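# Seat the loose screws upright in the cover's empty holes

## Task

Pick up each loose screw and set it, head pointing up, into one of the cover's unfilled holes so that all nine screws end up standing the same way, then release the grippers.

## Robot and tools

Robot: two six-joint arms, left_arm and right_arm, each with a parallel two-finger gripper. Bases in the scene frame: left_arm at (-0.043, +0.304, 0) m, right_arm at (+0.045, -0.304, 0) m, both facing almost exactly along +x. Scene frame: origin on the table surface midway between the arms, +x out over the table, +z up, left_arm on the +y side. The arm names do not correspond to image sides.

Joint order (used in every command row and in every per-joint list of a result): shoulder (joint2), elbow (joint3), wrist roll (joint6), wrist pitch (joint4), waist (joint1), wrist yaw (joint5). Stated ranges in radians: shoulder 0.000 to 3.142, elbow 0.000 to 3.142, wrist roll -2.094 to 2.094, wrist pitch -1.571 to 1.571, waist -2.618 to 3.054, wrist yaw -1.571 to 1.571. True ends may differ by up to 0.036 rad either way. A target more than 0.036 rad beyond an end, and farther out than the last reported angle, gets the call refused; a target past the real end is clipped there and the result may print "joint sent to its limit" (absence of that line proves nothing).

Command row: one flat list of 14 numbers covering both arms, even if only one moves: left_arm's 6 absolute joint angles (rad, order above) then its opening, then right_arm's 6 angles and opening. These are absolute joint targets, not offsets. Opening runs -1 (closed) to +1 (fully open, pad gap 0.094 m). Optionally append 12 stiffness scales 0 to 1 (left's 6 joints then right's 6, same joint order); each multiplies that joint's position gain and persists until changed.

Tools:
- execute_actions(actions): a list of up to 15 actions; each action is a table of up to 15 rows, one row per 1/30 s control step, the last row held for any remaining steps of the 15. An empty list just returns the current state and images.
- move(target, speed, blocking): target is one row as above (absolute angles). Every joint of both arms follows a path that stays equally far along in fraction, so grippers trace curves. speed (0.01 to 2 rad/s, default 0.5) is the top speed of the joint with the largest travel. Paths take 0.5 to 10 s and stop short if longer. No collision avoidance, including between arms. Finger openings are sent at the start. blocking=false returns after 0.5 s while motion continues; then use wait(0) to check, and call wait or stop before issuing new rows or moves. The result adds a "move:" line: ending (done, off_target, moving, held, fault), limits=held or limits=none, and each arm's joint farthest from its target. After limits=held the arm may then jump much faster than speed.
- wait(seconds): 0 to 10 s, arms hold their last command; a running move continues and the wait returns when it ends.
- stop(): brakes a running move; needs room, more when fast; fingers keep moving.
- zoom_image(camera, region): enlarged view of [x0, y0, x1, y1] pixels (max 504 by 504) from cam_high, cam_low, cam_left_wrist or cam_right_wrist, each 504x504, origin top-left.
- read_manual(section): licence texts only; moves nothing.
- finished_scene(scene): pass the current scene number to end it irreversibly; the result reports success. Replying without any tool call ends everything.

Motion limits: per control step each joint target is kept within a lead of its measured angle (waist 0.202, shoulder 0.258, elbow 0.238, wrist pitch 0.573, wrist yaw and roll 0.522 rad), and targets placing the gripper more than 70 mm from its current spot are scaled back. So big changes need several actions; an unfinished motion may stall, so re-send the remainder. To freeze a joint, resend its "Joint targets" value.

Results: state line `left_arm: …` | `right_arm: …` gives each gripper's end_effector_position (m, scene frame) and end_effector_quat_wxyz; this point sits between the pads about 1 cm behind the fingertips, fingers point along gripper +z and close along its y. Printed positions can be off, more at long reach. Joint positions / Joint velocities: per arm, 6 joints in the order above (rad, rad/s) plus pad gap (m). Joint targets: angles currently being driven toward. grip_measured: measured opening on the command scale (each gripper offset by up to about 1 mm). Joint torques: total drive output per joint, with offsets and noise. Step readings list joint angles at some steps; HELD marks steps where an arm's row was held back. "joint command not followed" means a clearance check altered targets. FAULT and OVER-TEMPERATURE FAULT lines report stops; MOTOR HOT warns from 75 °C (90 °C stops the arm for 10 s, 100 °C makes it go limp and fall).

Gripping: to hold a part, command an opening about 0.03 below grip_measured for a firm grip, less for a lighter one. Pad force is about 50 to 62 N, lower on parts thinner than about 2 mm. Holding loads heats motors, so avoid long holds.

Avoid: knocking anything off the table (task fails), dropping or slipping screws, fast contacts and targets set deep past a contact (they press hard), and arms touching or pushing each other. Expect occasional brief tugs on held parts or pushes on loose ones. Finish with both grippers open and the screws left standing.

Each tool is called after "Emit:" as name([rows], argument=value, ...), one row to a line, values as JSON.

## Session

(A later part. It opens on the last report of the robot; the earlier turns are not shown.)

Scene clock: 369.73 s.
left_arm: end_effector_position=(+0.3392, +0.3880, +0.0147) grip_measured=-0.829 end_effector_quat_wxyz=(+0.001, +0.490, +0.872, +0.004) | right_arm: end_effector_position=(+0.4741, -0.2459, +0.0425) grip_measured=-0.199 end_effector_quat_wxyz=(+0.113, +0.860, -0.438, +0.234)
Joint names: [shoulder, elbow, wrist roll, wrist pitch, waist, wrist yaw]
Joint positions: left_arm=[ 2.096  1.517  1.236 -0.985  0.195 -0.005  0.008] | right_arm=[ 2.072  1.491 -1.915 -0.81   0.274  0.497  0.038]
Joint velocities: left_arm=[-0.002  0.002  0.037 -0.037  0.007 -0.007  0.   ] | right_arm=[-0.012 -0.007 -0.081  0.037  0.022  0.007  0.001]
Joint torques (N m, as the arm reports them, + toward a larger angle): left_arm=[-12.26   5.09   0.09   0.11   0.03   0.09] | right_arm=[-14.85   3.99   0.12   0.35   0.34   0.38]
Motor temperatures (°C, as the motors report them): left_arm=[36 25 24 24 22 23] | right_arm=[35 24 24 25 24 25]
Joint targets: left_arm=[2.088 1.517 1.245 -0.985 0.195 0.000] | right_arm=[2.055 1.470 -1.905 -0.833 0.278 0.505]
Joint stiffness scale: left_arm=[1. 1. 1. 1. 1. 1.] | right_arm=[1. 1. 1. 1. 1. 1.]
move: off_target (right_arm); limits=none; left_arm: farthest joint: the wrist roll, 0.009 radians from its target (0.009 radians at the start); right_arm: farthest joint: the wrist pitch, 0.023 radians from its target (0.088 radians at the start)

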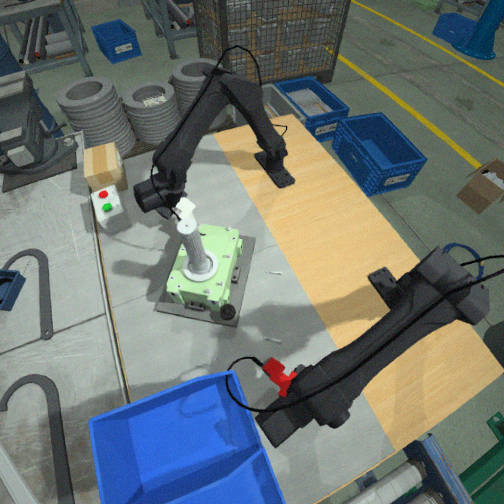

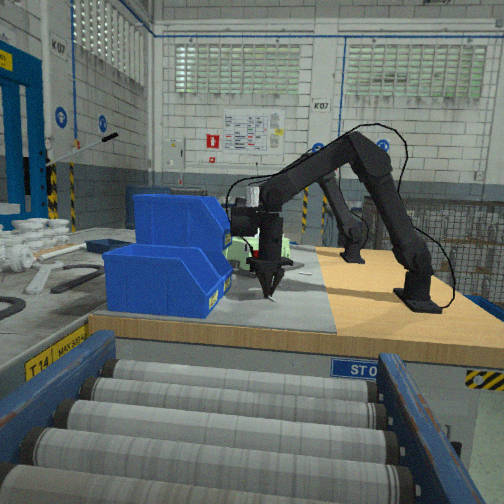

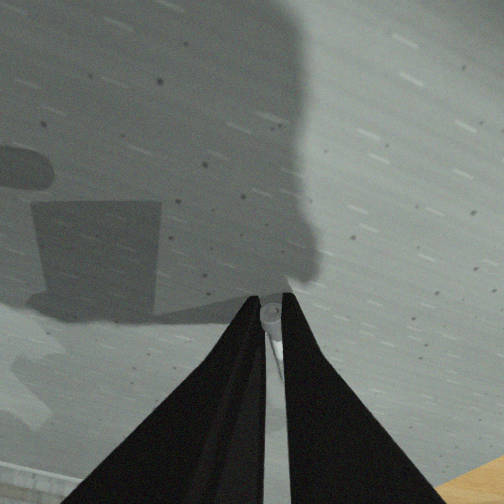

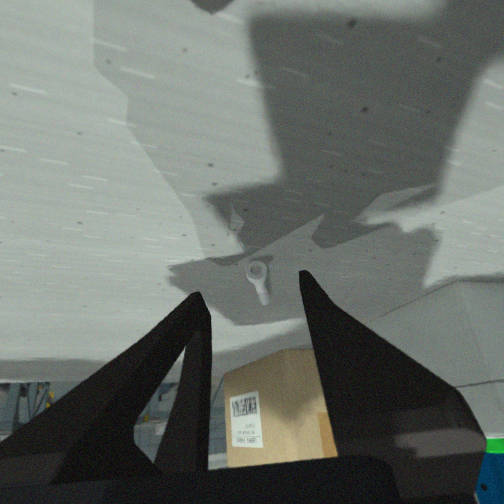

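Emit:
execute_actions([
  [[2.088, 1.517, 1.245, -0.985, 0.195, 0, -0.86, 2.090, 1.460, -1.905, -0.79, 0.278, 0.505, -0.2]],
  [[2.06, 1.517, 1.245, -1.01, 0.195, 0, -0.86, 2.097, 1.450, -1.905, -0.78, 0.278, 0.505, -0.2]],
  [[2.03, 1.517, 1.245, -1.04, 0.195, 0, -0.86, 2.097, 1.450, -1.905, -0.78, 0.278, 0.505, -0.2]],
])

Scene clock: 386.73 s.
left_arm: end_effector_position=(+0.3338, +0.3868, +0.0311) grip_measured=-0.843 end_effector_quat_wxyz=(+0.003, +0.490, +0.872, +0.006) | right_arm: end_effector_position=(+0.4729, -0.2467, +0.0326) grip_measured=-0.199 end_effector_quat_wxyz=(+0.118, +0.861, -0.438, +0.232)
Joint names: [shoulder, elbow, wrist roll, wrist pitch, waist, wrist yaw]
Joint positions: left_arm=[ 2.051  1.517  1.236 -1.025  0.195 -0.005  0.007] | right_arm=[ 2.087  1.472 -1.913 -0.785  0.275  0.501  0.038]
Joint velocities: left_arm=[-0.002 -0.002  0.037 -0.007  0.027  0.022 -0.   ] | right_arm=[ 0.007  0.002  0.051 -0.007  0.012 -0.095  0.   ]
Joint torques (N m, as the arm reports them, + toward a larger angle): left_arm=[-13.1    5.21   0.08  -0.04   0.     0.07] | right_arm=[-12.1    3.83   0.1    0.61   0.26   0.35]
Motor temperatures (°C, as the motors report them): left_arm=[36 25 24 24 22 23] | right_arm=[35 24 24 25 24 25]
Joint targets: left_arm=[2.030 1.517 1.245 -1.040 0.195 -0.000] | right_arm=[2.097 1.450 -1.905 -0.780 0.278 0.505]
Joint stiffness scale: left_arm=[1. 1. 1. 1. 1. 1.] | right_arm=[1. 1. 1. 1. 1. 1.]
Step readings (joint positions; steps 1 to 15: 1st action; 16 to 30: 2nd action; 31 to 45: 3rd action):
0: left_arm=[2.096 1.517 1.236 -0.985 0.195 -0.005] | right_arm=[2.072 1.491 -1.914 -0.811 0.274 0.497]
1: left_arm=[2.096 1.517 1.236 -0.985 0.195 -0.005] | right_arm=[2.073 1.491 -1.914 -0.810 0.274 0.497]
2: left_arm=[2.096 1.517 1.236 -0.985 0.195 -0.005] | right_arm=[2.074 1.491 -1.914 -0.807 0.274 0.498]
4: left_arm=[2.096 1.517 1.236 -0.985 0.195 -0.005] | right_arm=[2.078 1.491 -1.914 -0.803 0.274 0.498]
8: left_arm=[2.096 1.517 1.236 -0.985 0.195 -0.005] | right_arm=[2.082 1.491 -1.914 -0.799 0.274 0.498]
15: left_arm=[2.096 1.517 1.236 -0.985 0.195 -0.005] | right_arm=[2.082 1.491 -1.914 -0.798 0.274 0.498]
16: left_arm=[2.096 1.517 1.236 -0.986 0.195 -0.005] | right_arm=[2.082 1.488 -1.914 -0.794 0.274 0.498]
17: left_arm=[2.096 1.517 1.236 -0.987 0.195 -0.005] | right_arm=[2.082 1.484 -1.914 -0.791 0.274 0.498]
19: left_arm=[2.096 1.517 1.236 -0.991 0.195 -0.005] | right_arm=[2.085 1.476 -1.914 -0.788 0.274 0.498]
23: left_arm=[2.096 1.517 1.236 -0.994 0.195 -0.005] | right_arm=[2.087 1.472 -1.913 -0.786 0.275 0.501]
30: left_arm=[2.096 1.517 1.236 -0.995 0.195 -0.005] | right_arm=[2.087 1.472 -1.913 -0.785 0.275 0.501]
31: left_arm=[2.093 1.517 1.236 -0.997 0.195 -0.005] | right_arm=[2.087 1.472 -1.913 -0.785 0.275 0.501]
32: left_arm=[2.088 1.517 1.236 -1.004 0.195 -0.005] | right_arm=[2.087 1.472 -1.913 -0.785 0.275 0.501]
34: left_arm=[2.072 1.517 1.236 -1.013 0.195 -0.005] | right_arm=[2.087 1.472 -1.913 -0.785 0.275 0.501]
38: left_arm=[2.051 1.517 1.236 -1.020 0.195 -0.005] | right_arm=[2.087 1.472 -1.913 -0.785 0.275 0.501]
45: Joint positions above

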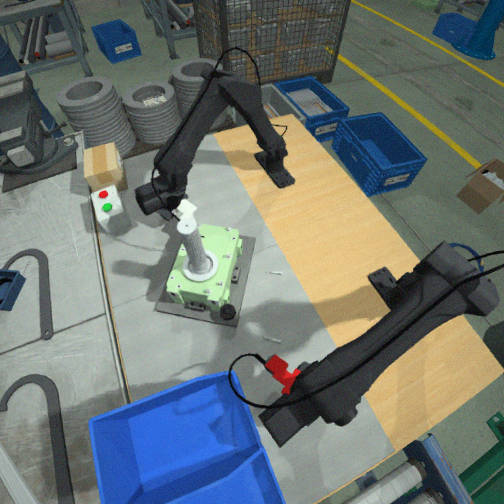

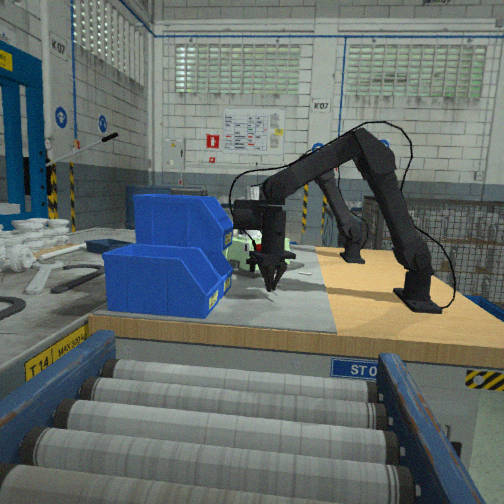

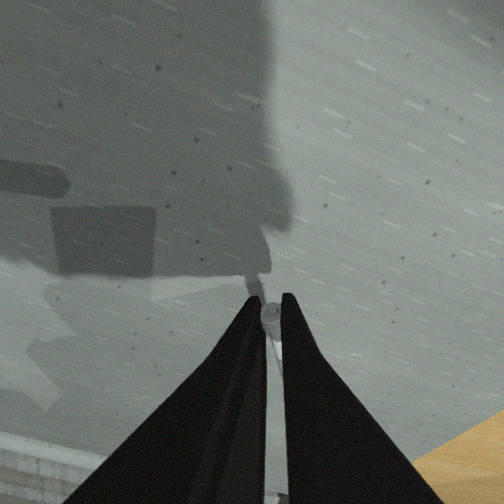

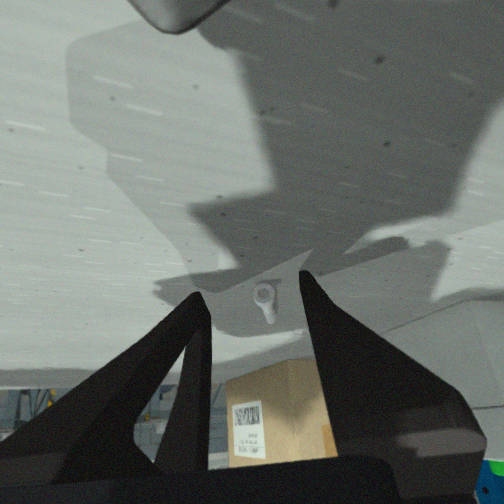

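Emit:
move(target=[1.6, 1.3, 0, -1.27, -0.2, 0, -0.87, 2.087, 1.472, -1.905, -0.785, 0.278, 0.501, -0.84], speed=0.7)

Scene clock: 398.20 s.
left_arm: end_effector_position=(+0.2384, +0.2565, +0.1153) grip_measured=-0.849 end_effector_quat_wxyz=(-0.000, +0.091, +0.996, +0.002) | right_arm: end_effector_position=(+0.4729, -0.2467, +0.0326) grip_measured=-0.837 end_effector_quat_wxyz=(+0.118, +0.861, -0.438, +0.232)
Joint names: [shoulder, elbow, wrist roll, wrist pitch, waist, wrist yaw]
Joint positions: left_arm=[ 1.625  1.311  0.009 -1.258 -0.19  -0.005  0.007] | right_arm=[ 2.087  1.472 -1.913 -0.785  0.275  0.501  0.008]
Joint velocities: left_arm=[ 0.002 -0.007 -0.022  0.022 -0.017 -0.007  0.   ] | right_arm=[-0.002 -0.007 -0.022 -0.066  0.022 -0.081 -0.   ]
Joint torques (N m, as the arm reports them, + toward a larger angle): left_arm=[-9.49  4.45 -0.14 -0.01 -0.82  0.08] | right_arm=[-13.3    5.58   0.1    0.56   0.39   0.33]
Motor temperatures (°C, as the motors report them): left_arm=[37 25 24 24 22 23] | right_arm=[34 23 24 25 24 25]
Joint targets: left_arm=[1.600 1.300 -0.000 -1.270 -0.200 -0.000] | right_arm=[2.087 1.472 -1.905 -0.785 0.278 0.501]
Joint stiffness scale: left_arm=[1. 1. 1. 1. 1. 1.] | right_arm=[1. 1. 1. 1. 1. 1.]
move: off_target (left_arm); limits=none; left_arm: farthest joint: the shoulder, 0.025 radians from its target (0.451 radians at the start); right_arm: farthest joint: the wrist roll, 0.008 radians from its target (0.008 radians at the start)

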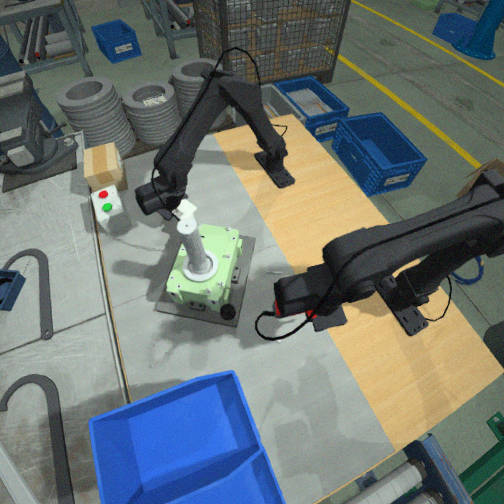

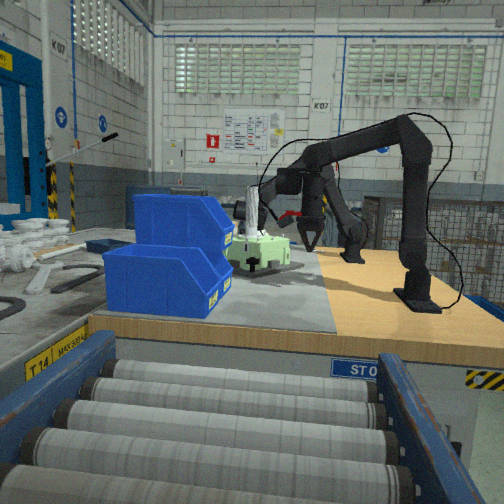

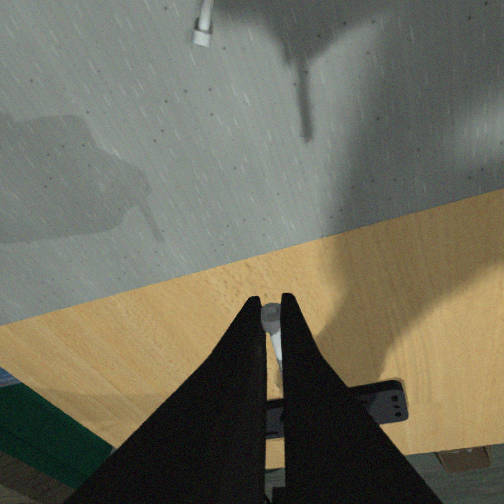

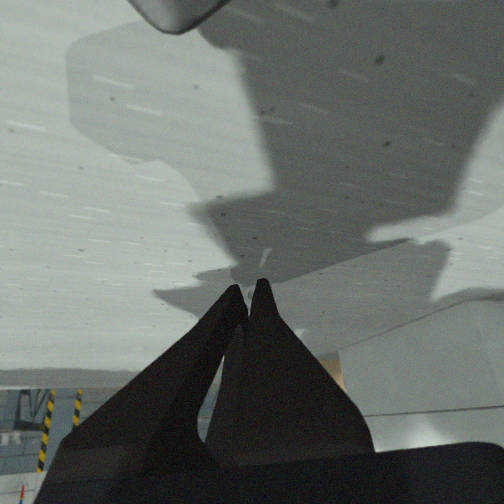

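Emit:
execute_actions([
  [[1.6, 1.3, 0, -1.27, -0.2, 0, -0.87, 2.087, 1.472, -1.905, -0.785, 0.278, 0.501, -0.2]],
  [[1.6, 1.3, 0, -1.27, -0.2, 0, -0.87, 2.087, 1.472, -1.93, -0.75, 0.246, 0.501, -0.2]],
  [[1.6, 1.3, 0, -1.27, -0.2, 0, -0.87, 2.097, 1.472, -1.93, -0.75, 0.246, 0.501, -0.2]],
])

Scene clock: 412.80 s.
left_arm: end_effector_position=(+0.2383, +0.2565, +0.1153) grip_measured=-0.849 end_effector_quat_wxyz=(-0.000, +0.091, +0.996, +0.003) | right_arm: end_effector_position=(+0.4803, -0.2558, +0.0338) grip_measured=-0.201 end_effector_quat_wxyz=(+0.112, +0.854, -0.448, +0.240)
Joint names: [shoulder, elbow, wrist roll, wrist pitch, waist, wrist yaw]
Joint positions: left_arm=[ 1.625  1.311  0.009 -1.258 -0.19  -0.005  0.007] | right_arm=[ 2.087  1.472 -1.922 -0.757  0.249  0.501  0.038]
Joint velocities: left_arm=[-0.017 -0.007 -0.095  0.037  0.007 -0.051 -0.   ] | right_arm=[-0.012 -0.012 -0.007 -0.051  0.002 -0.037  0.   ]
Joint torques (N m, as the arm reports them, + toward a larger angle): left_arm=[-9.48  4.48 -0.11 -0.01 -0.82  0.08] | right_arm=[-12.24   5.63  -0.03   0.65  -0.38   0.36]
Motor temperatures (°C, as the motors report them): left_arm=[35 25 24 24 22 23] | right_arm=[34 24 24 25 24 25]
Joint targets: left_arm=[1.600 1.300 0.000 -1.270 -0.200 -0.000] | right_arm=[2.097 1.472 -1.930 -0.750 0.246 0.501]
Joint stiffness scale: left_arm=[1. 1. 1. 1. 1. 1.] | right_arm=[1. 1. 1. 1. 1. 1.]
Step readings (joint positions; steps 1 to 15: 1st action; 16 to 30: 2nd action; 31 to 45: 3rd action):
0: left_arm=[1.625 1.311 0.009 -1.258 -0.190 -0.005] | right_arm=[2.087 1.472 -1.913 -0.785 0.275 0.501]
1: left_arm=[1.625 1.311 0.009 -1.258 -0.190 -0.005] | right_arm=[2.087 1.472 -1.913 -0.785 0.275 0.501]
2: left_arm=[1.625 1.311 0.009 -1.258 -0.190 -0.005] | right_arm=[2.087 1.472 -1.913 -0.785 0.275 0.501]
4: left_arm=[1.625 1.311 0.009 -1.258 -0.190 -0.005] | right_arm=[2.087 1.472 -1.913 -0.785 0.275 0.501]
8: left_arm=[1.625 1.311 0.009 -1.258 -0.190 -0.005] | right_arm=[2.087 1.472 -1.913 -0.785 0.275 0.501]
15: left_arm=[1.625 1.311 0.009 -1.258 -0.190 -0.005] | right_arm=[2.087 1.472 -1.913 -0.785 0.275 0.501]
16: left_arm=[1.625 1.311 0.009 -1.258 -0.190 -0.005] | right_arm=[2.087 1.472 -1.914 -0.783 0.273 0.501]
17: left_arm=[1.625 1.311 0.009 -1.258 -0.190 -0.005] | right_arm=[2.087 1.472 -1.916 -0.779 0.270 0.501]
19: left_arm=[1.625 1.311 0.009 -1.258 -0.190 -0.005] | right_arm=[2.087 1.472 -1.918 -0.770 0.261 0.501]
23: left_arm=[1.625 1.311 0.009 -1.258 -0.190 -0.005] | right_arm=[2.087 1.472 -1.920 -0.761 0.249 0.501]
30: left_arm=[1.625 1.311 0.009 -1.258 -0.190 -0.005] | right_arm=[2.087 1.472 -1.922 -0.758 0.249 0.501]
31: left_arm=[1.625 1.311 0.009 -1.258 -0.190 -0.005] | right_arm=[2.087 1.472 -1.922 -0.757 0.249 0.501]
32: left_arm=[1.625 1.311 0.009 -1.258 -0.190 -0.005] | right_arm=[2.087 1.472 -1.922 -0.757 0.249 0.501]
34: left_arm=[1.625 1.311 0.009 -1.258 -0.190 -0.005] | right_arm=[2.087 1.472 -1.922 -0.757 0.249 0.501]
38: left_arm=[1.625 1.311 0.009 -1.258 -0.190 -0.005] | right_arm=[2.087 1.472 -1.922 -0.757 0.249 0.501]
45: Joint positions above

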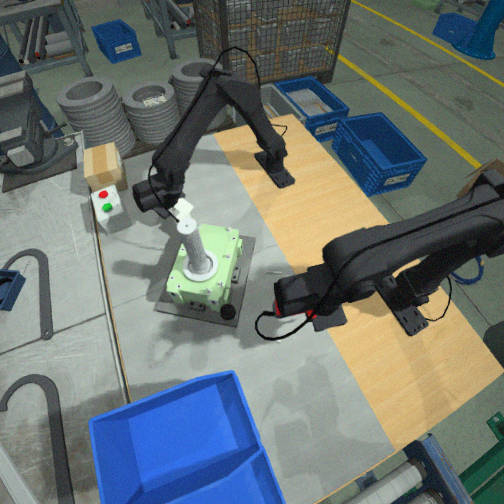

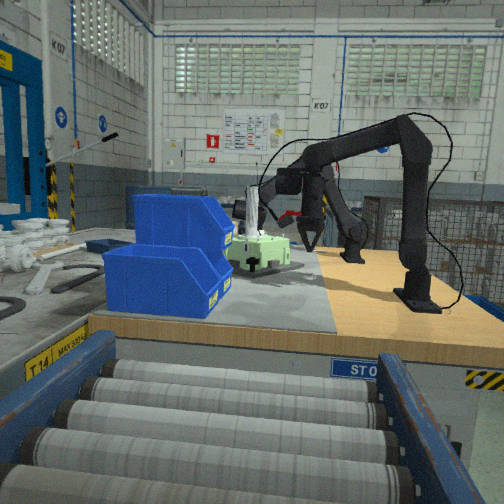

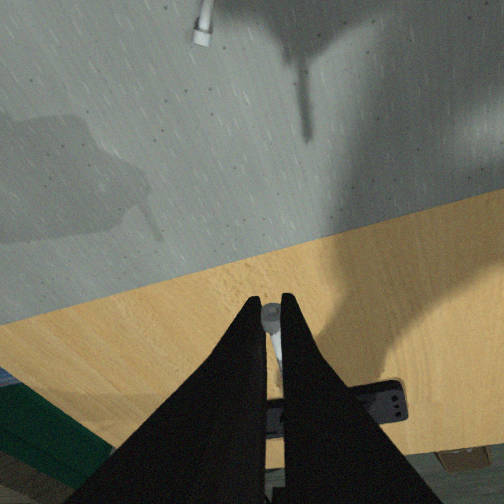

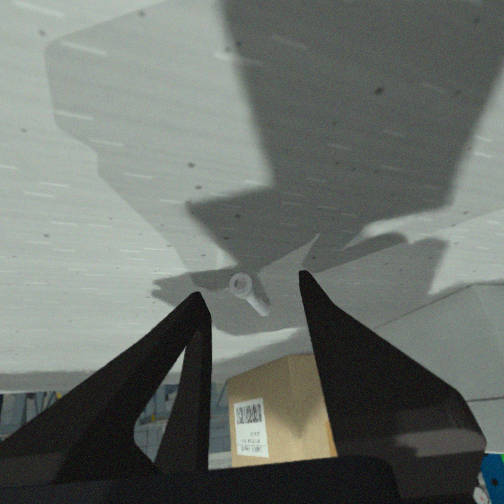

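Emit:
execute_actions([
  [[1.6, 1.3, 0, -1.27, -0.2, 0, -0.87, 2.112, 1.472, -1.93, -0.75, 0.246, 0.501, -0.2]],
  [[1.6, 1.3, 0, -1.27, -0.2, 0, -0.87, 2.112, 1.472, -1.93, -0.75, 0.246, 0.501, -0.2]],
])

Emit:
zoom_image(camera="cam_right_wrist", region=[140, 200, 400, 360])

Scene clock: 419.87 s.
left_arm: end_effector_position=(+0.2383, +0.2565, +0.1153) grip_measured=-0.849 end_effector_quat_wxyz=(-0.000, +0.091, +0.996, +0.003) | right_arm: end_effector_position=(+0.4810, -0.2561, +0.0321) grip_measured=-0.201 end_effector_quat_wxyz=(+0.113, +0.854, -0.447, +0.241)
Joint names: [shoulder, elbow, wrist roll, wrist pitch, waist, wrist yaw]
Joint positions: left_arm=[ 1.625  1.311  0.009 -1.258 -0.19  -0.005  0.007] | right_arm=[ 2.093  1.472 -1.922 -0.752  0.249  0.504  0.038]
Joint velocities: left_arm=[-0.002  0.002 -0.007  0.007 -0.012  0.037  0.001] | right_arm=[-0.017 -0.002  0.022 -0.051  0.007  0.007 -0.001]
Joint torques (N m, as the arm reports them, + toward a larger angle): left_arm=[-9.47  4.49 -0.11 -0.01 -0.82  0.08] | right_arm=[-11.26   5.56  -0.07   0.6   -0.24   0.3 ]
Motor temperatures (°C, as the motors report them): left_arm=[35 25 24 24 22 23] | right_arm=[34 24 24 25 24 25]
Joint targets: left_arm=[1.600 1.300 -0.000 -1.270 -0.200 -0.000] | right_arm=[2.112 1.472 -1.930 -0.750 0.246 0.501]
Joint stiffness scale: left_arm=[1. 1. 1. 1. 1. 1.] | right_arm=[1. 1. 1. 1. 1. 1.]
Step readings (joint positions; steps 1 to 15: 1st action; 16 to 30: 2nd action):
0: left_arm=[1.625 1.311 0.009 -1.258 -0.190 -0.005] | right_arm=[2.087 1.472 -1.922 -0.756 0.249 0.501]
1: left_arm=[1.625 1.311 0.009 -1.258 -0.190 -0.005] | right_arm=[2.089 1.472 -1.922 -0.756 0.249 0.501]
2: left_arm=[1.625 1.311 0.009 -1.258 -0.190 -0.005] | right_arm=[2.091 1.472 -1.922 -0.755 0.249 0.501]
4: left_arm=[1.625 1.311 0.009 -1.258 -0.190 -0.005] | right_arm=[2.093 1.472 -1.922 -0.753 0.249 0.504]
8: left_arm=[1.625 1.311 0.009 -1.258 -0.190 -0.005] | right_arm=[2.093 1.472 -1.922 -0.752 0.249 0.504]
15: left_arm=[1.625 1.311 0.009 -1.258 -0.190 -0.005] | right_arm=[2.093 1.472 -1.922 -0.752 0.249 0.504]
16: left_arm=[1.625 1.311 0.009 -1.258 -0.190 -0.005] | right_arm=[2.093 1.472 -1.922 -0.752 0.249 0.504]
17: left_arm=[1.625 1.311 0.009 -1.258 -0.190 -0.005] | right_arm=[2.093 1.472 -1.922 -0.752 0.249 0.504]
19: left_arm=[1.625 1.311 0.009 -1.258 -0.190 -0.005] | right_arm=[2.093 1.472 -1.922 -0.752 0.249 0.504]
23: left_arm=[1.625 1.311 0.009 -1.258 -0.190 -0.005] | right_arm=[2.093 1.472 -1.922 -0.752 0.249 0.504]
30: Joint positions above

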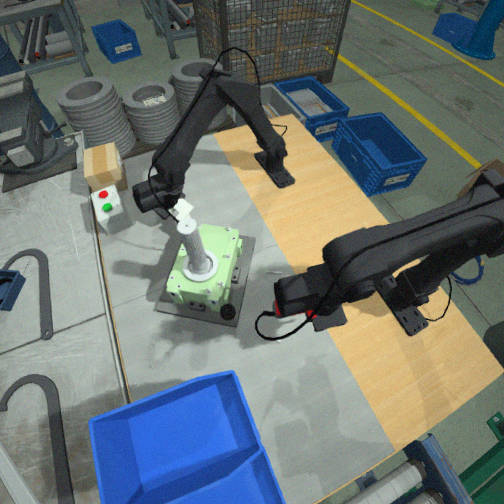

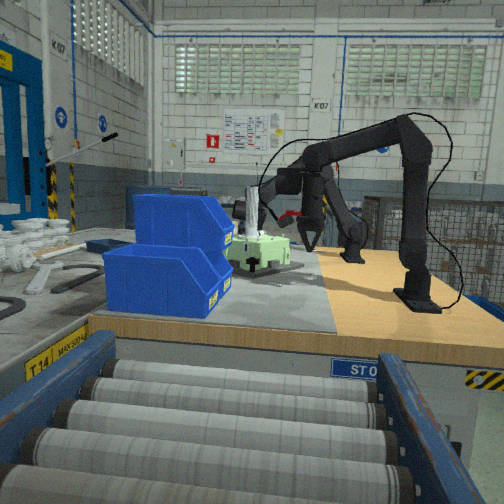

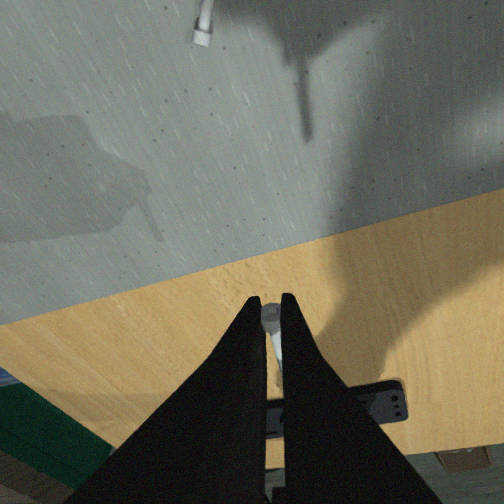

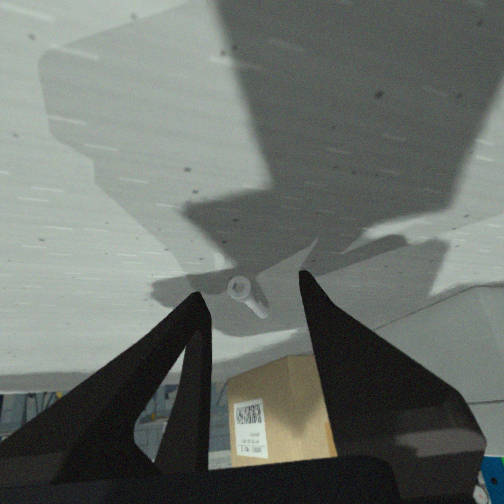

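Region (140, 200, 400, 360) of cam_right_wrist's 504x504 image, scaled by 1.938, with more detail than that image has; it fills the top 310 rows of this view, and the rest is white.

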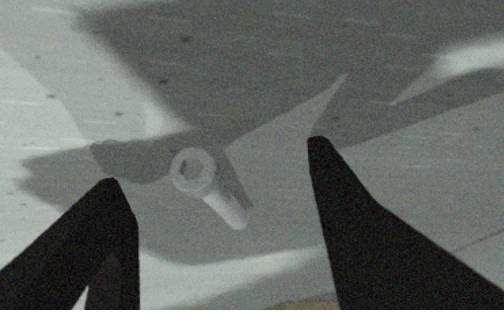

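Emit:
execute_actions([
  [[1.6, 1.3, 0, -1.27, -0.2, 0, -0.87, 2.093, 1.472, -1.93, -0.75, 0.246, 0.501, -0.6]],
  [[1.6, 1.3, 0, -1.27, -0.2, 0, -0.87, 2.093, 1.472, -1.93, -0.75, 0.246, 0.501, -0.85]],
])

Emit:
zoom_image(camera="cam_right_wrist", region=[140, 200, 400, 360])

Scene clock: 433.13 s.
left_arm: end_effector_position=(+0.2383, +0.2565, +0.1153) grip_measured=-0.849 end_effector_quat_wxyz=(-0.000, +0.091, +0.996, +0.003) | right_arm: end_effector_position=(+0.4815, -0.2560, +0.0322) grip_measured=-0.844 end_effector_quat_wxyz=(+0.112, +0.854, -0.448, +0.242)
Joint names: [shoulder, elbow, wrist roll, wrist pitch, waist, wrist yaw]
Joint positions: left_arm=[ 1.625  1.311  0.009 -1.258 -0.19  -0.005  0.007] | right_arm=[ 2.093  1.472 -1.922 -0.75   0.249  0.504  0.007]
Joint velocities: left_arm=[-0.007  0.012  0.037 -0.051 -0.027  0.037  0.   ] | right_arm=[ 0.007 -0.007 -0.066  0.022 -0.002  0.066  0.001]
Joint torques (N m, as the arm reports them, + toward a larger angle): left_arm=[-9.46  4.48 -0.12  0.   -0.82  0.08] | right_arm=[-13.27   5.51  -0.03   0.58  -0.25   0.28]
Motor temperatures (°C, as the motors report them): left_arm=[34 25 24 24 22 23] | right_arm=[33 24 24 25 24 25]
Joint targets: left_arm=[1.600 1.300 -0.000 -1.270 -0.200 -0.000] | right_arm=[2.093 1.472 -1.930 -0.750 0.246 0.501]
Joint stiffness scale: left_arm=[1. 1. 1. 1. 1. 1.] | right_arm=[1. 1. 1. 1. 1. 1.]
Step readings (joint positions; steps 1 to 15: 1st action; 16 to 30: 2nd action):
0: left_arm=[1.625 1.311 0.009 -1.258 -0.190 -0.005] | right_arm=[2.093 1.472 -1.922 -0.752 0.249 0.504]
1: left_arm=[1.625 1.311 0.009 -1.258 -0.190 -0.005] | right_arm=[2.093 1.472 -1.922 -0.751 0.249 0.504]
2: left_arm=[1.625 1.311 0.009 -1.258 -0.190 -0.005] | right_arm=[2.093 1.472 -1.922 -0.750 0.249 0.504]
4: left_arm=[1.625 1.311 0.009 -1.258 -0.190 -0.005] | right_arm=[2.093 1.472 -1.922 -0.750 0.249 0.504]
8: left_arm=[1.625 1.311 0.009 -1.258 -0.190 -0.005] | right_arm=[2.093 1.472 -1.922 -0.750 0.249 0.504]
15: left_arm=[1.625 1.311 0.009 -1.258 -0.190 -0.005] | right_arm=[2.093 1.472 -1.922 -0.750 0.249 0.504]
16: left_arm=[1.625 1.311 0.009 -1.258 -0.190 -0.005] | right_arm=[2.093 1.472 -1.922 -0.750 0.249 0.504]
17: left_arm=[1.625 1.311 0.009 -1.258 -0.190 -0.005] | right_arm=[2.093 1.472 -1.922 -0.750 0.249 0.504]
19: left_arm=[1.625 1.311 0.009 -1.258 -0.190 -0.005] | right_arm=[2.093 1.472 -1.922 -0.750 0.249 0.504]
23: left_arm=[1.625 1.311 0.009 -1.258 -0.190 -0.005] | right_arm=[2.093 1.472 -1.922 -0.750 0.249 0.504]
30: Joint positions above

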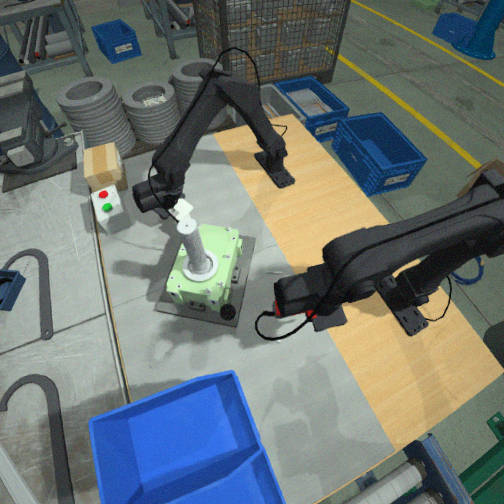

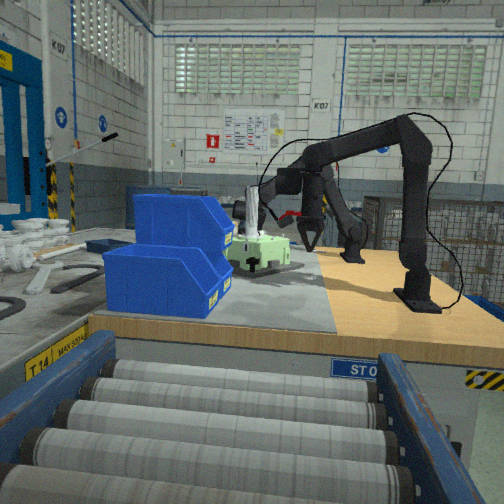

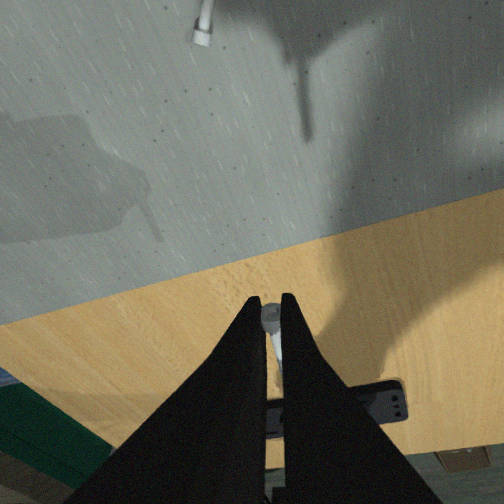

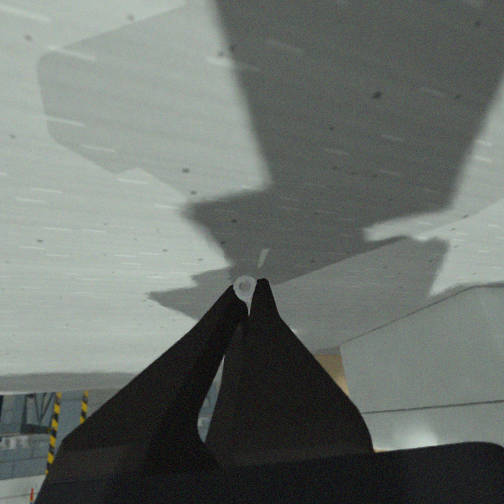

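Region (140, 200, 400, 360) of cam_right_wrist's 504x504 image, scaled by 1.938, with more detail than that image has; it fills the top 310 rows of this view, and the rest is white.

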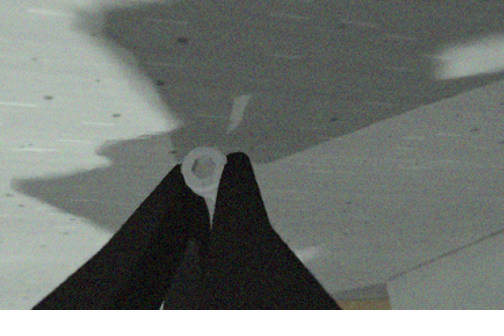

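Emit:
execute_actions([
  [[1.6, 1.3, 0, -1.27, -0.2, 0, -0.87, 2.093, 1.472, -1.93, -0.75, 0.246, 0.501, -0.88]],
])

Emit:
zoom_image(camera="cam_right_wrist", region=[140, 200, 400, 360])

Scene clock: 438.77 s.
left_arm: end_effector_position=(+0.2383, +0.2565, +0.1153) grip_measured=-0.849 end_effector_quat_wxyz=(-0.000, +0.091, +0.996, +0.003) | right_arm: end_effector_position=(+0.4815, -0.2560, +0.0322) grip_measured=-0.868 end_effector_quat_wxyz=(+0.112, +0.854, -0.448, +0.242)
Joint names: [shoulder, elbow, wrist roll, wrist pitch, waist, wrist yaw]
Joint positions: left_arm=[ 1.625  1.311  0.009 -1.258 -0.19  -0.005  0.007] | right_arm=[ 2.093  1.472 -1.922 -0.75   0.249  0.504  0.006]
Joint velocities: left_arm=[-0.007  0.007  0.007  0.066 -0.002 -0.007 -0.001] | right_arm=[ 0.002  0.002 -0.066 -0.066  0.002  0.051  0.   ]
Joint torques (N m, as the arm reports them, + toward a larger angle): left_arm=[-9.46  4.46 -0.11 -0.01 -0.82  0.08] | right_arm=[-13.18   5.59  -0.02   0.57  -0.44   0.3 ]
Motor temperatures (°C, as the motors report them): left_arm=[34 25 24 24 22 23] | right_arm=[34 24 24 25 24 25]
Joint targets: left_arm=[1.600 1.300 -0.000 -1.270 -0.200 0.000] | right_arm=[2.093 1.472 -1.930 -0.750 0.246 0.501]
Joint stiffness scale: left_arm=[1. 1. 1. 1. 1. 1.] | right_arm=[1. 1. 1. 1. 1. 1.]
Step readings (joint positions):
0: left_arm=[1.625 1.311 0.009 -1.258 -0.190 -0.005] | right_arm=[2.093 1.472 -1.922 -0.750 0.249 0.504]
1: left_arm=[1.625 1.311 0.009 -1.258 -0.190 -0.005] | right_arm=[2.093 1.472 -1.922 -0.750 0.249 0.504]
2: left_arm=[1.625 1.311 0.009 -1.258 -0.190 -0.005] | right_arm=[2.093 1.472 -1.922 -0.750 0.249 0.504]
4: left_arm=[1.625 1.311 0.009 -1.258 -0.190 -0.005] | right_arm=[2.093 1.472 -1.922 -0.750 0.249 0.504]
8: left_arm=[1.625 1.311 0.009 -1.258 -0.190 -0.005] | right_arm=[2.093 1.472 -1.922 -0.750 0.249 0.504]
15: Joint positions above

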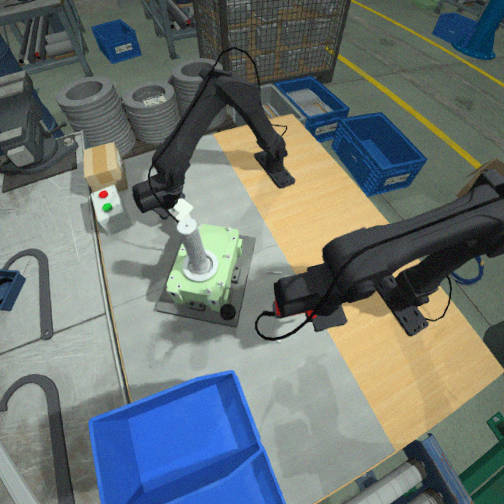

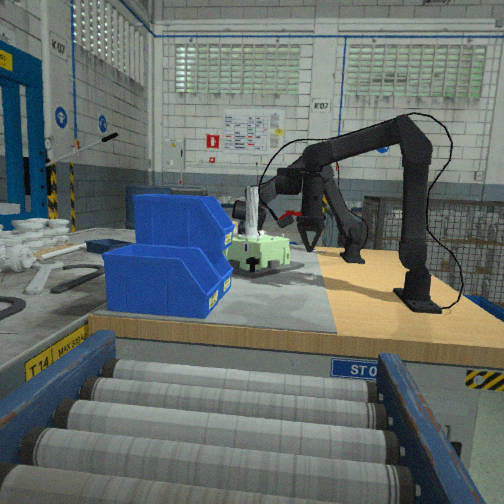

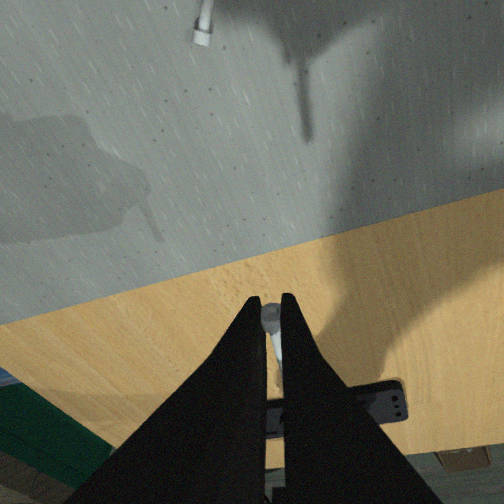

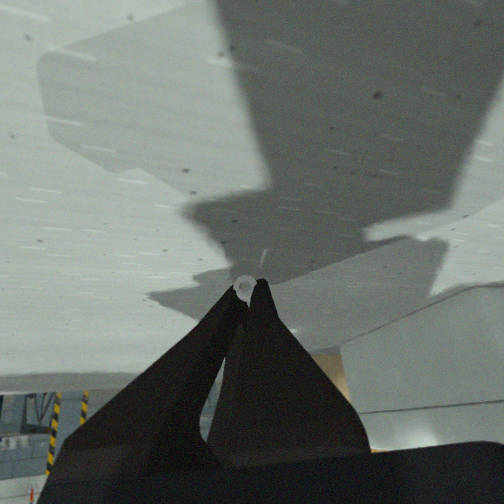

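Region (140, 200, 400, 360) of cam_right_wrist's 504x504 image, scaled by 1.938, with more detail than that image has; it fills the top 310 rows of this view, and the rest is white.

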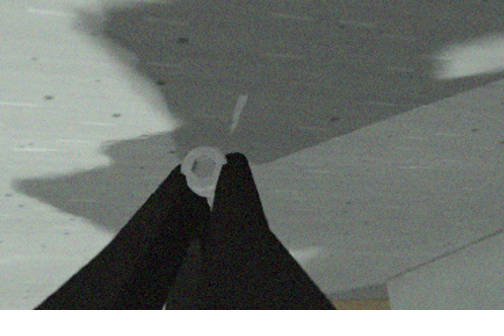

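Emit:
execute_actions([
  [[1.6, 1.3, 0, -1.27, -0.2, 0, -0.87, 2.093, 1.472, -1.93, -0.75, 0.246, 0.501, -0.5]],
  [[1.6, 1.3, 0, -1.27, -0.2, 0, -0.87, 2.093, 1.472, -1.93, -0.75, 0.264, 0.501, -0.5]],
])

Emit:
zoom_image(camera="cam_right_wrist", region=[140, 200, 400, 360])

Scene clock: 447.80 s.
left_arm: end_effector_position=(+0.2383, +0.2565, +0.1153) grip_measured=-0.849 end_effector_quat_wxyz=(-0.000, +0.091, +0.996, +0.003) | right_arm: end_effector_position=(+0.4812, -0.2531, +0.0322) grip_measured=-0.501 end_effector_quat_wxyz=(+0.112, +0.855, -0.445, +0.242)
Joint names: [shoulder, elbow, wrist roll, wrist pitch, waist, wrist yaw]
Joint positions: left_arm=[ 1.625  1.311  0.009 -1.258 -0.19  -0.005  0.007] | right_arm=[ 2.093  1.472 -1.922 -0.75   0.256  0.504  0.023]
Joint velocities: left_arm=[-0.007 -0.007 -0.022 -0.066  0.007  0.022 -0.001] | right_arm=[ 0.017  0.007 -0.037 -0.007  0.017 -0.007 -0.   ]
Joint torques (N m, as the arm reports them, + toward a larger angle): left_arm=[-9.49  4.51 -0.11 -0.01 -0.84  0.07] | right_arm=[-13.17   5.52  -0.04   0.58   0.68   0.26]
Motor temperatures (°C, as the motors report them): left_arm=[34 25 24 24 22 23] | right_arm=[34 24 24 25 24 25]
Joint targets: left_arm=[1.600 1.300 0.000 -1.270 -0.200 -0.000] | right_arm=[2.093 1.472 -1.930 -0.750 0.264 0.501]
Joint stiffness scale: left_arm=[1. 1. 1. 1. 1. 1.] | right_arm=[1. 1. 1. 1. 1. 1.]
Step readings (joint positions; steps 1 to 15: 1st action; 16 to 30: 2nd action):
0: left_arm=[1.625 1.311 0.009 -1.258 -0.190 -0.005] | right_arm=[2.093 1.472 -1.922 -0.750 0.249 0.504]
1: left_arm=[1.625 1.311 0.009 -1.258 -0.190 -0.005] | right_arm=[2.093 1.472 -1.922 -0.750 0.249 0.504]
2: left_arm=[1.625 1.311 0.009 -1.258 -0.190 -0.005] | right_arm=[2.093 1.472 -1.922 -0.750 0.249 0.504]
4: left_arm=[1.625 1.311 0.009 -1.258 -0.190 -0.005] | right_arm=[2.093 1.472 -1.922 -0.750 0.249 0.504]
8: left_arm=[1.625 1.311 0.009 -1.258 -0.190 -0.005] | right_arm=[2.093 1.472 -1.922 -0.750 0.249 0.504]
15: left_arm=[1.625 1.311 0.009 -1.258 -0.190 -0.005] | right_arm=[2.093 1.472 -1.922 -0.750 0.249 0.504]
16: left_arm=[1.625 1.311 0.009 -1.258 -0.190 -0.005] | right_arm=[2.093 1.472 -1.922 -0.750 0.250 0.504]
17: left_arm=[1.625 1.311 0.009 -1.258 -0.190 -0.005] | right_arm=[2.093 1.472 -1.922 -0.750 0.250 0.504]
19: left_arm=[1.625 1.311 0.009 -1.258 -0.190 -0.005] | right_arm=[2.093 1.472 -1.922 -0.750 0.253 0.504]
23: left_arm=[1.625 1.311 0.009 -1.258 -0.190 -0.005] | right_arm=[2.093 1.472 -1.922 -0.750 0.256 0.504]
30: Joint positions above

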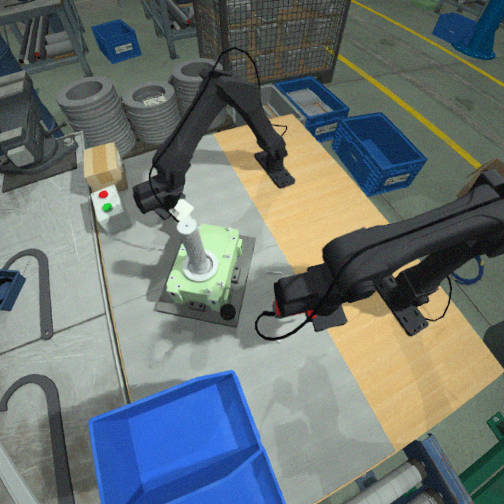

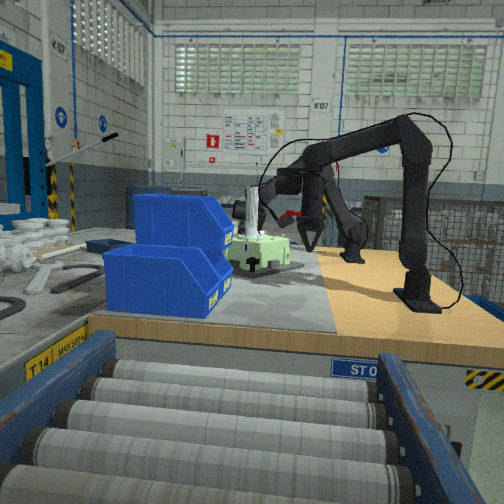

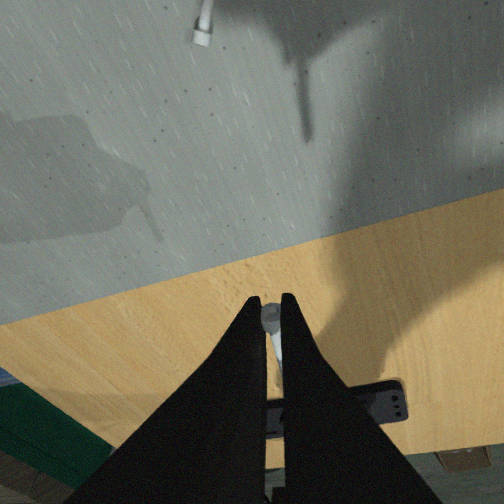

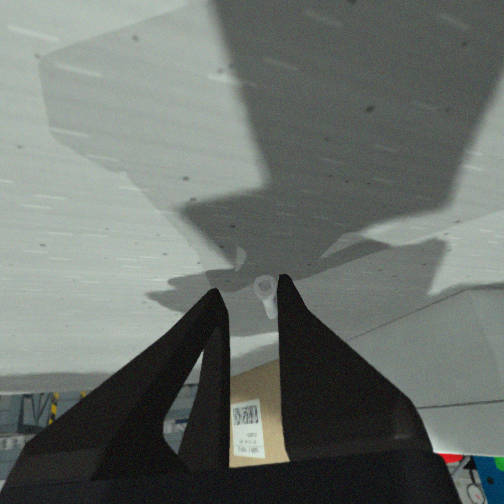

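Region (140, 200, 400, 360) of cam_right_wrist's 504x504 image, scaled by 1.938, with more detail than that image has; it fills the top 310 rows of this view, and the rest is white.

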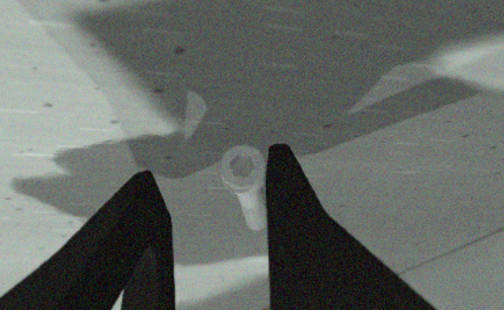

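Emit:
execute_actions([
  [[1.6, 1.3, 0, -1.27, -0.2, 0, -0.87, 2.093, 1.472, -1.93, -0.75, 0.269, 0.501, -0.5]],
  [[1.6, 1.3, 0, -1.27, -0.2, 0, -0.87, 2.093, 1.472, -1.93, -0.75, 0.262, 0.501, -0.7]],
  [[1.6, 1.3, 0, -1.27, -0.2, 0, -0.87, 2.093, 1.472, -1.93, -0.75, 0.262, 0.501, -0.86]],
])

Emit:
zoom_image(camera="cam_right_wrist", region=[140, 200, 400, 360])

Scene clock: 457.67 s.
left_arm: end_effector_position=(+0.2383, +0.2565, +0.1153) grip_measured=-0.849 end_effector_quat_wxyz=(-0.000, +0.091, +0.996, +0.003) | right_arm: end_effector_position=(+0.4809, -0.2511, +0.0322) grip_measured=-0.849 end_effector_quat_wxyz=(+0.111, +0.856, -0.443, +0.242)
Joint names: [shoulder, elbow, wrist roll, wrist pitch, waist, wrist yaw]
Joint positions: left_arm=[ 1.625  1.311  0.009 -1.258 -0.19  -0.005  0.007] | right_arm=[ 2.093  1.472 -1.923 -0.75   0.26   0.504  0.007]
Joint velocities: left_arm=[-0.002 -0.007  0.022  0.007 -0.007  0.022 -0.001] | right_arm=[ 0.002 -0.012 -0.022 -0.037  0.007  0.007 -0.   ]
Joint torques (N m, as the arm reports them, + toward a larger angle): left_arm=[-9.49  4.47 -0.1  -0.02 -0.81  0.08] | right_arm=[-13.14   5.64  -0.01   0.6    0.05   0.25]
Motor temperatures (°C, as the motors report them): left_arm=[34 25 24 24 22 23] | right_arm=[34 24 24 25 24 25]
Joint targets: left_arm=[1.600 1.300 0.000 -1.270 -0.200 -0.000] | right_arm=[2.093 1.472 -1.930 -0.750 0.262 0.501]
Joint stiffness scale: left_arm=[1. 1. 1. 1. 1. 1.] | right_arm=[1. 1. 1. 1. 1. 1.]
Step readings (joint positions; steps 1 to 15: 1st action; 16 to 30: 2nd action; 31 to 45: 3rd action):
0: left_arm=[1.625 1.311 0.009 -1.258 -0.190 -0.005] | right_arm=[2.093 1.472 -1.922 -0.750 0.256 0.504]
1: left_arm=[1.625 1.311 0.009 -1.258 -0.190 -0.005] | right_arm=[2.093 1.472 -1.922 -0.750 0.256 0.504]
2: left_arm=[1.625 1.311 0.009 -1.258 -0.190 -0.005] | right_arm=[2.093 1.472 -1.922 -0.750 0.257 0.504]
4: left_arm=[1.625 1.311 0.009 -1.258 -0.190 -0.005] | right_arm=[2.093 1.472 -1.922 -0.750 0.258 0.504]
8: left_arm=[1.625 1.311 0.009 -1.258 -0.190 -0.005] | right_arm=[2.093 1.472 -1.922 -0.750 0.260 0.504]
15: left_arm=[1.625 1.311 0.009 -1.258 -0.190 -0.005] | right_arm=[2.093 1.472 -1.922 -0.750 0.260 0.504]
16: left_arm=[1.625 1.311 0.009 -1.258 -0.190 -0.005] | right_arm=[2.093 1.472 -1.922 -0.750 0.260 0.504]
17: left_arm=[1.625 1.311 0.009 -1.258 -0.190 -0.005] | right_arm=[2.093 1.472 -1.922 -0.750 0.260 0.504]
19: left_arm=[1.625 1.311 0.009 -1.258 -0.190 -0.005] | right_arm=[2.093 1.472 -1.922 -0.750 0.260 0.504]
23: left_arm=[1.625 1.311 0.009 -1.258 -0.190 -0.005] | right_arm=[2.093 1.472 -1.922 -0.750 0.260 0.504]
30: left_arm=[1.625 1.311 0.009 -1.258 -0.190 -0.005] | right_arm=[2.093 1.472 -1.922 -0.750 0.260 0.504]
31: left_arm=[1.625 1.311 0.009 -1.258 -0.190 -0.005] | right_arm=[2.093 1.472 -1.923 -0.750 0.260 0.504]
32: left_arm=[1.625 1.311 0.009 -1.258 -0.190 -0.005] | right_arm=[2.093 1.472 -1.923 -0.750 0.260 0.504]
34: left_arm=[1.625 1.311 0.009 -1.258 -0.190 -0.005] | right_arm=[2.093 1.472 -1.923 -0.750 0.260 0.504]
38: left_arm=[1.625 1.311 0.009 -1.258 -0.190 -0.005] | right_arm=[2.093 1.472 -1.923 -0.750 0.260 0.504]
45: Joint positions above

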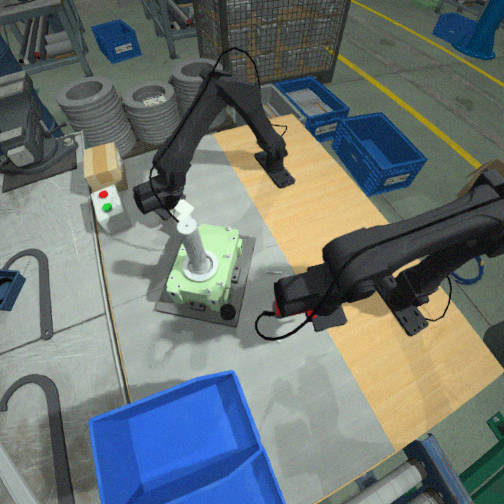

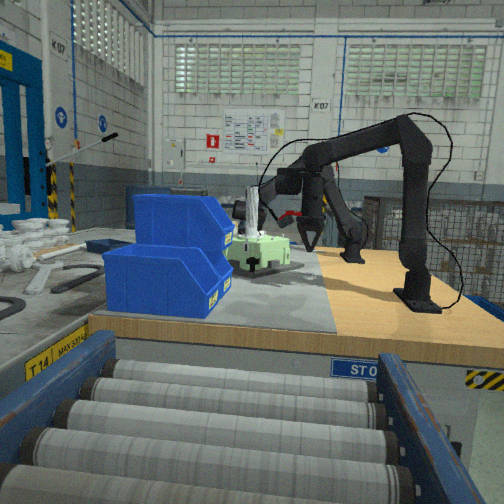

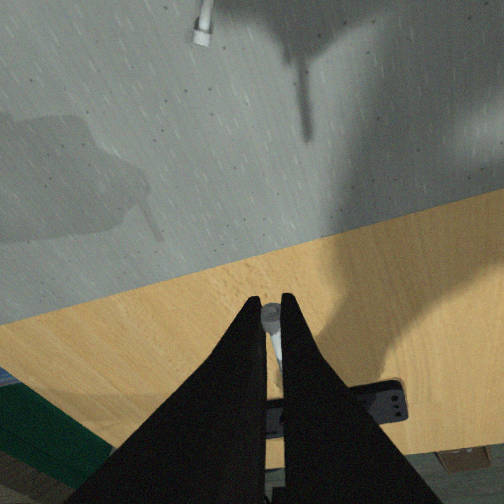

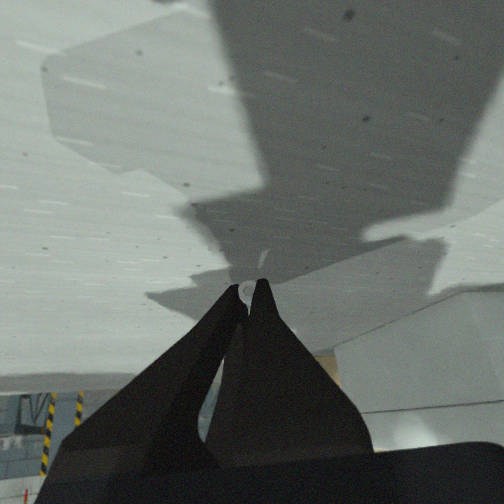

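Region (140, 200, 400, 360) of cam_right_wrist's 504x504 image, scaled by 1.938, with more detail than that image has; it fills the top 310 rows of this view, and the rest is white.

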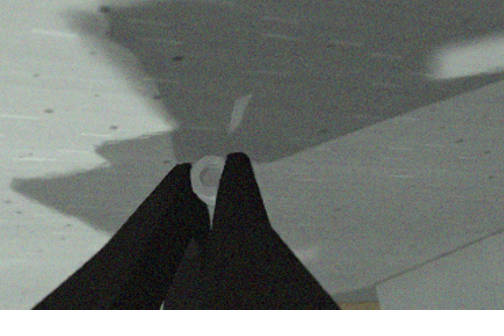

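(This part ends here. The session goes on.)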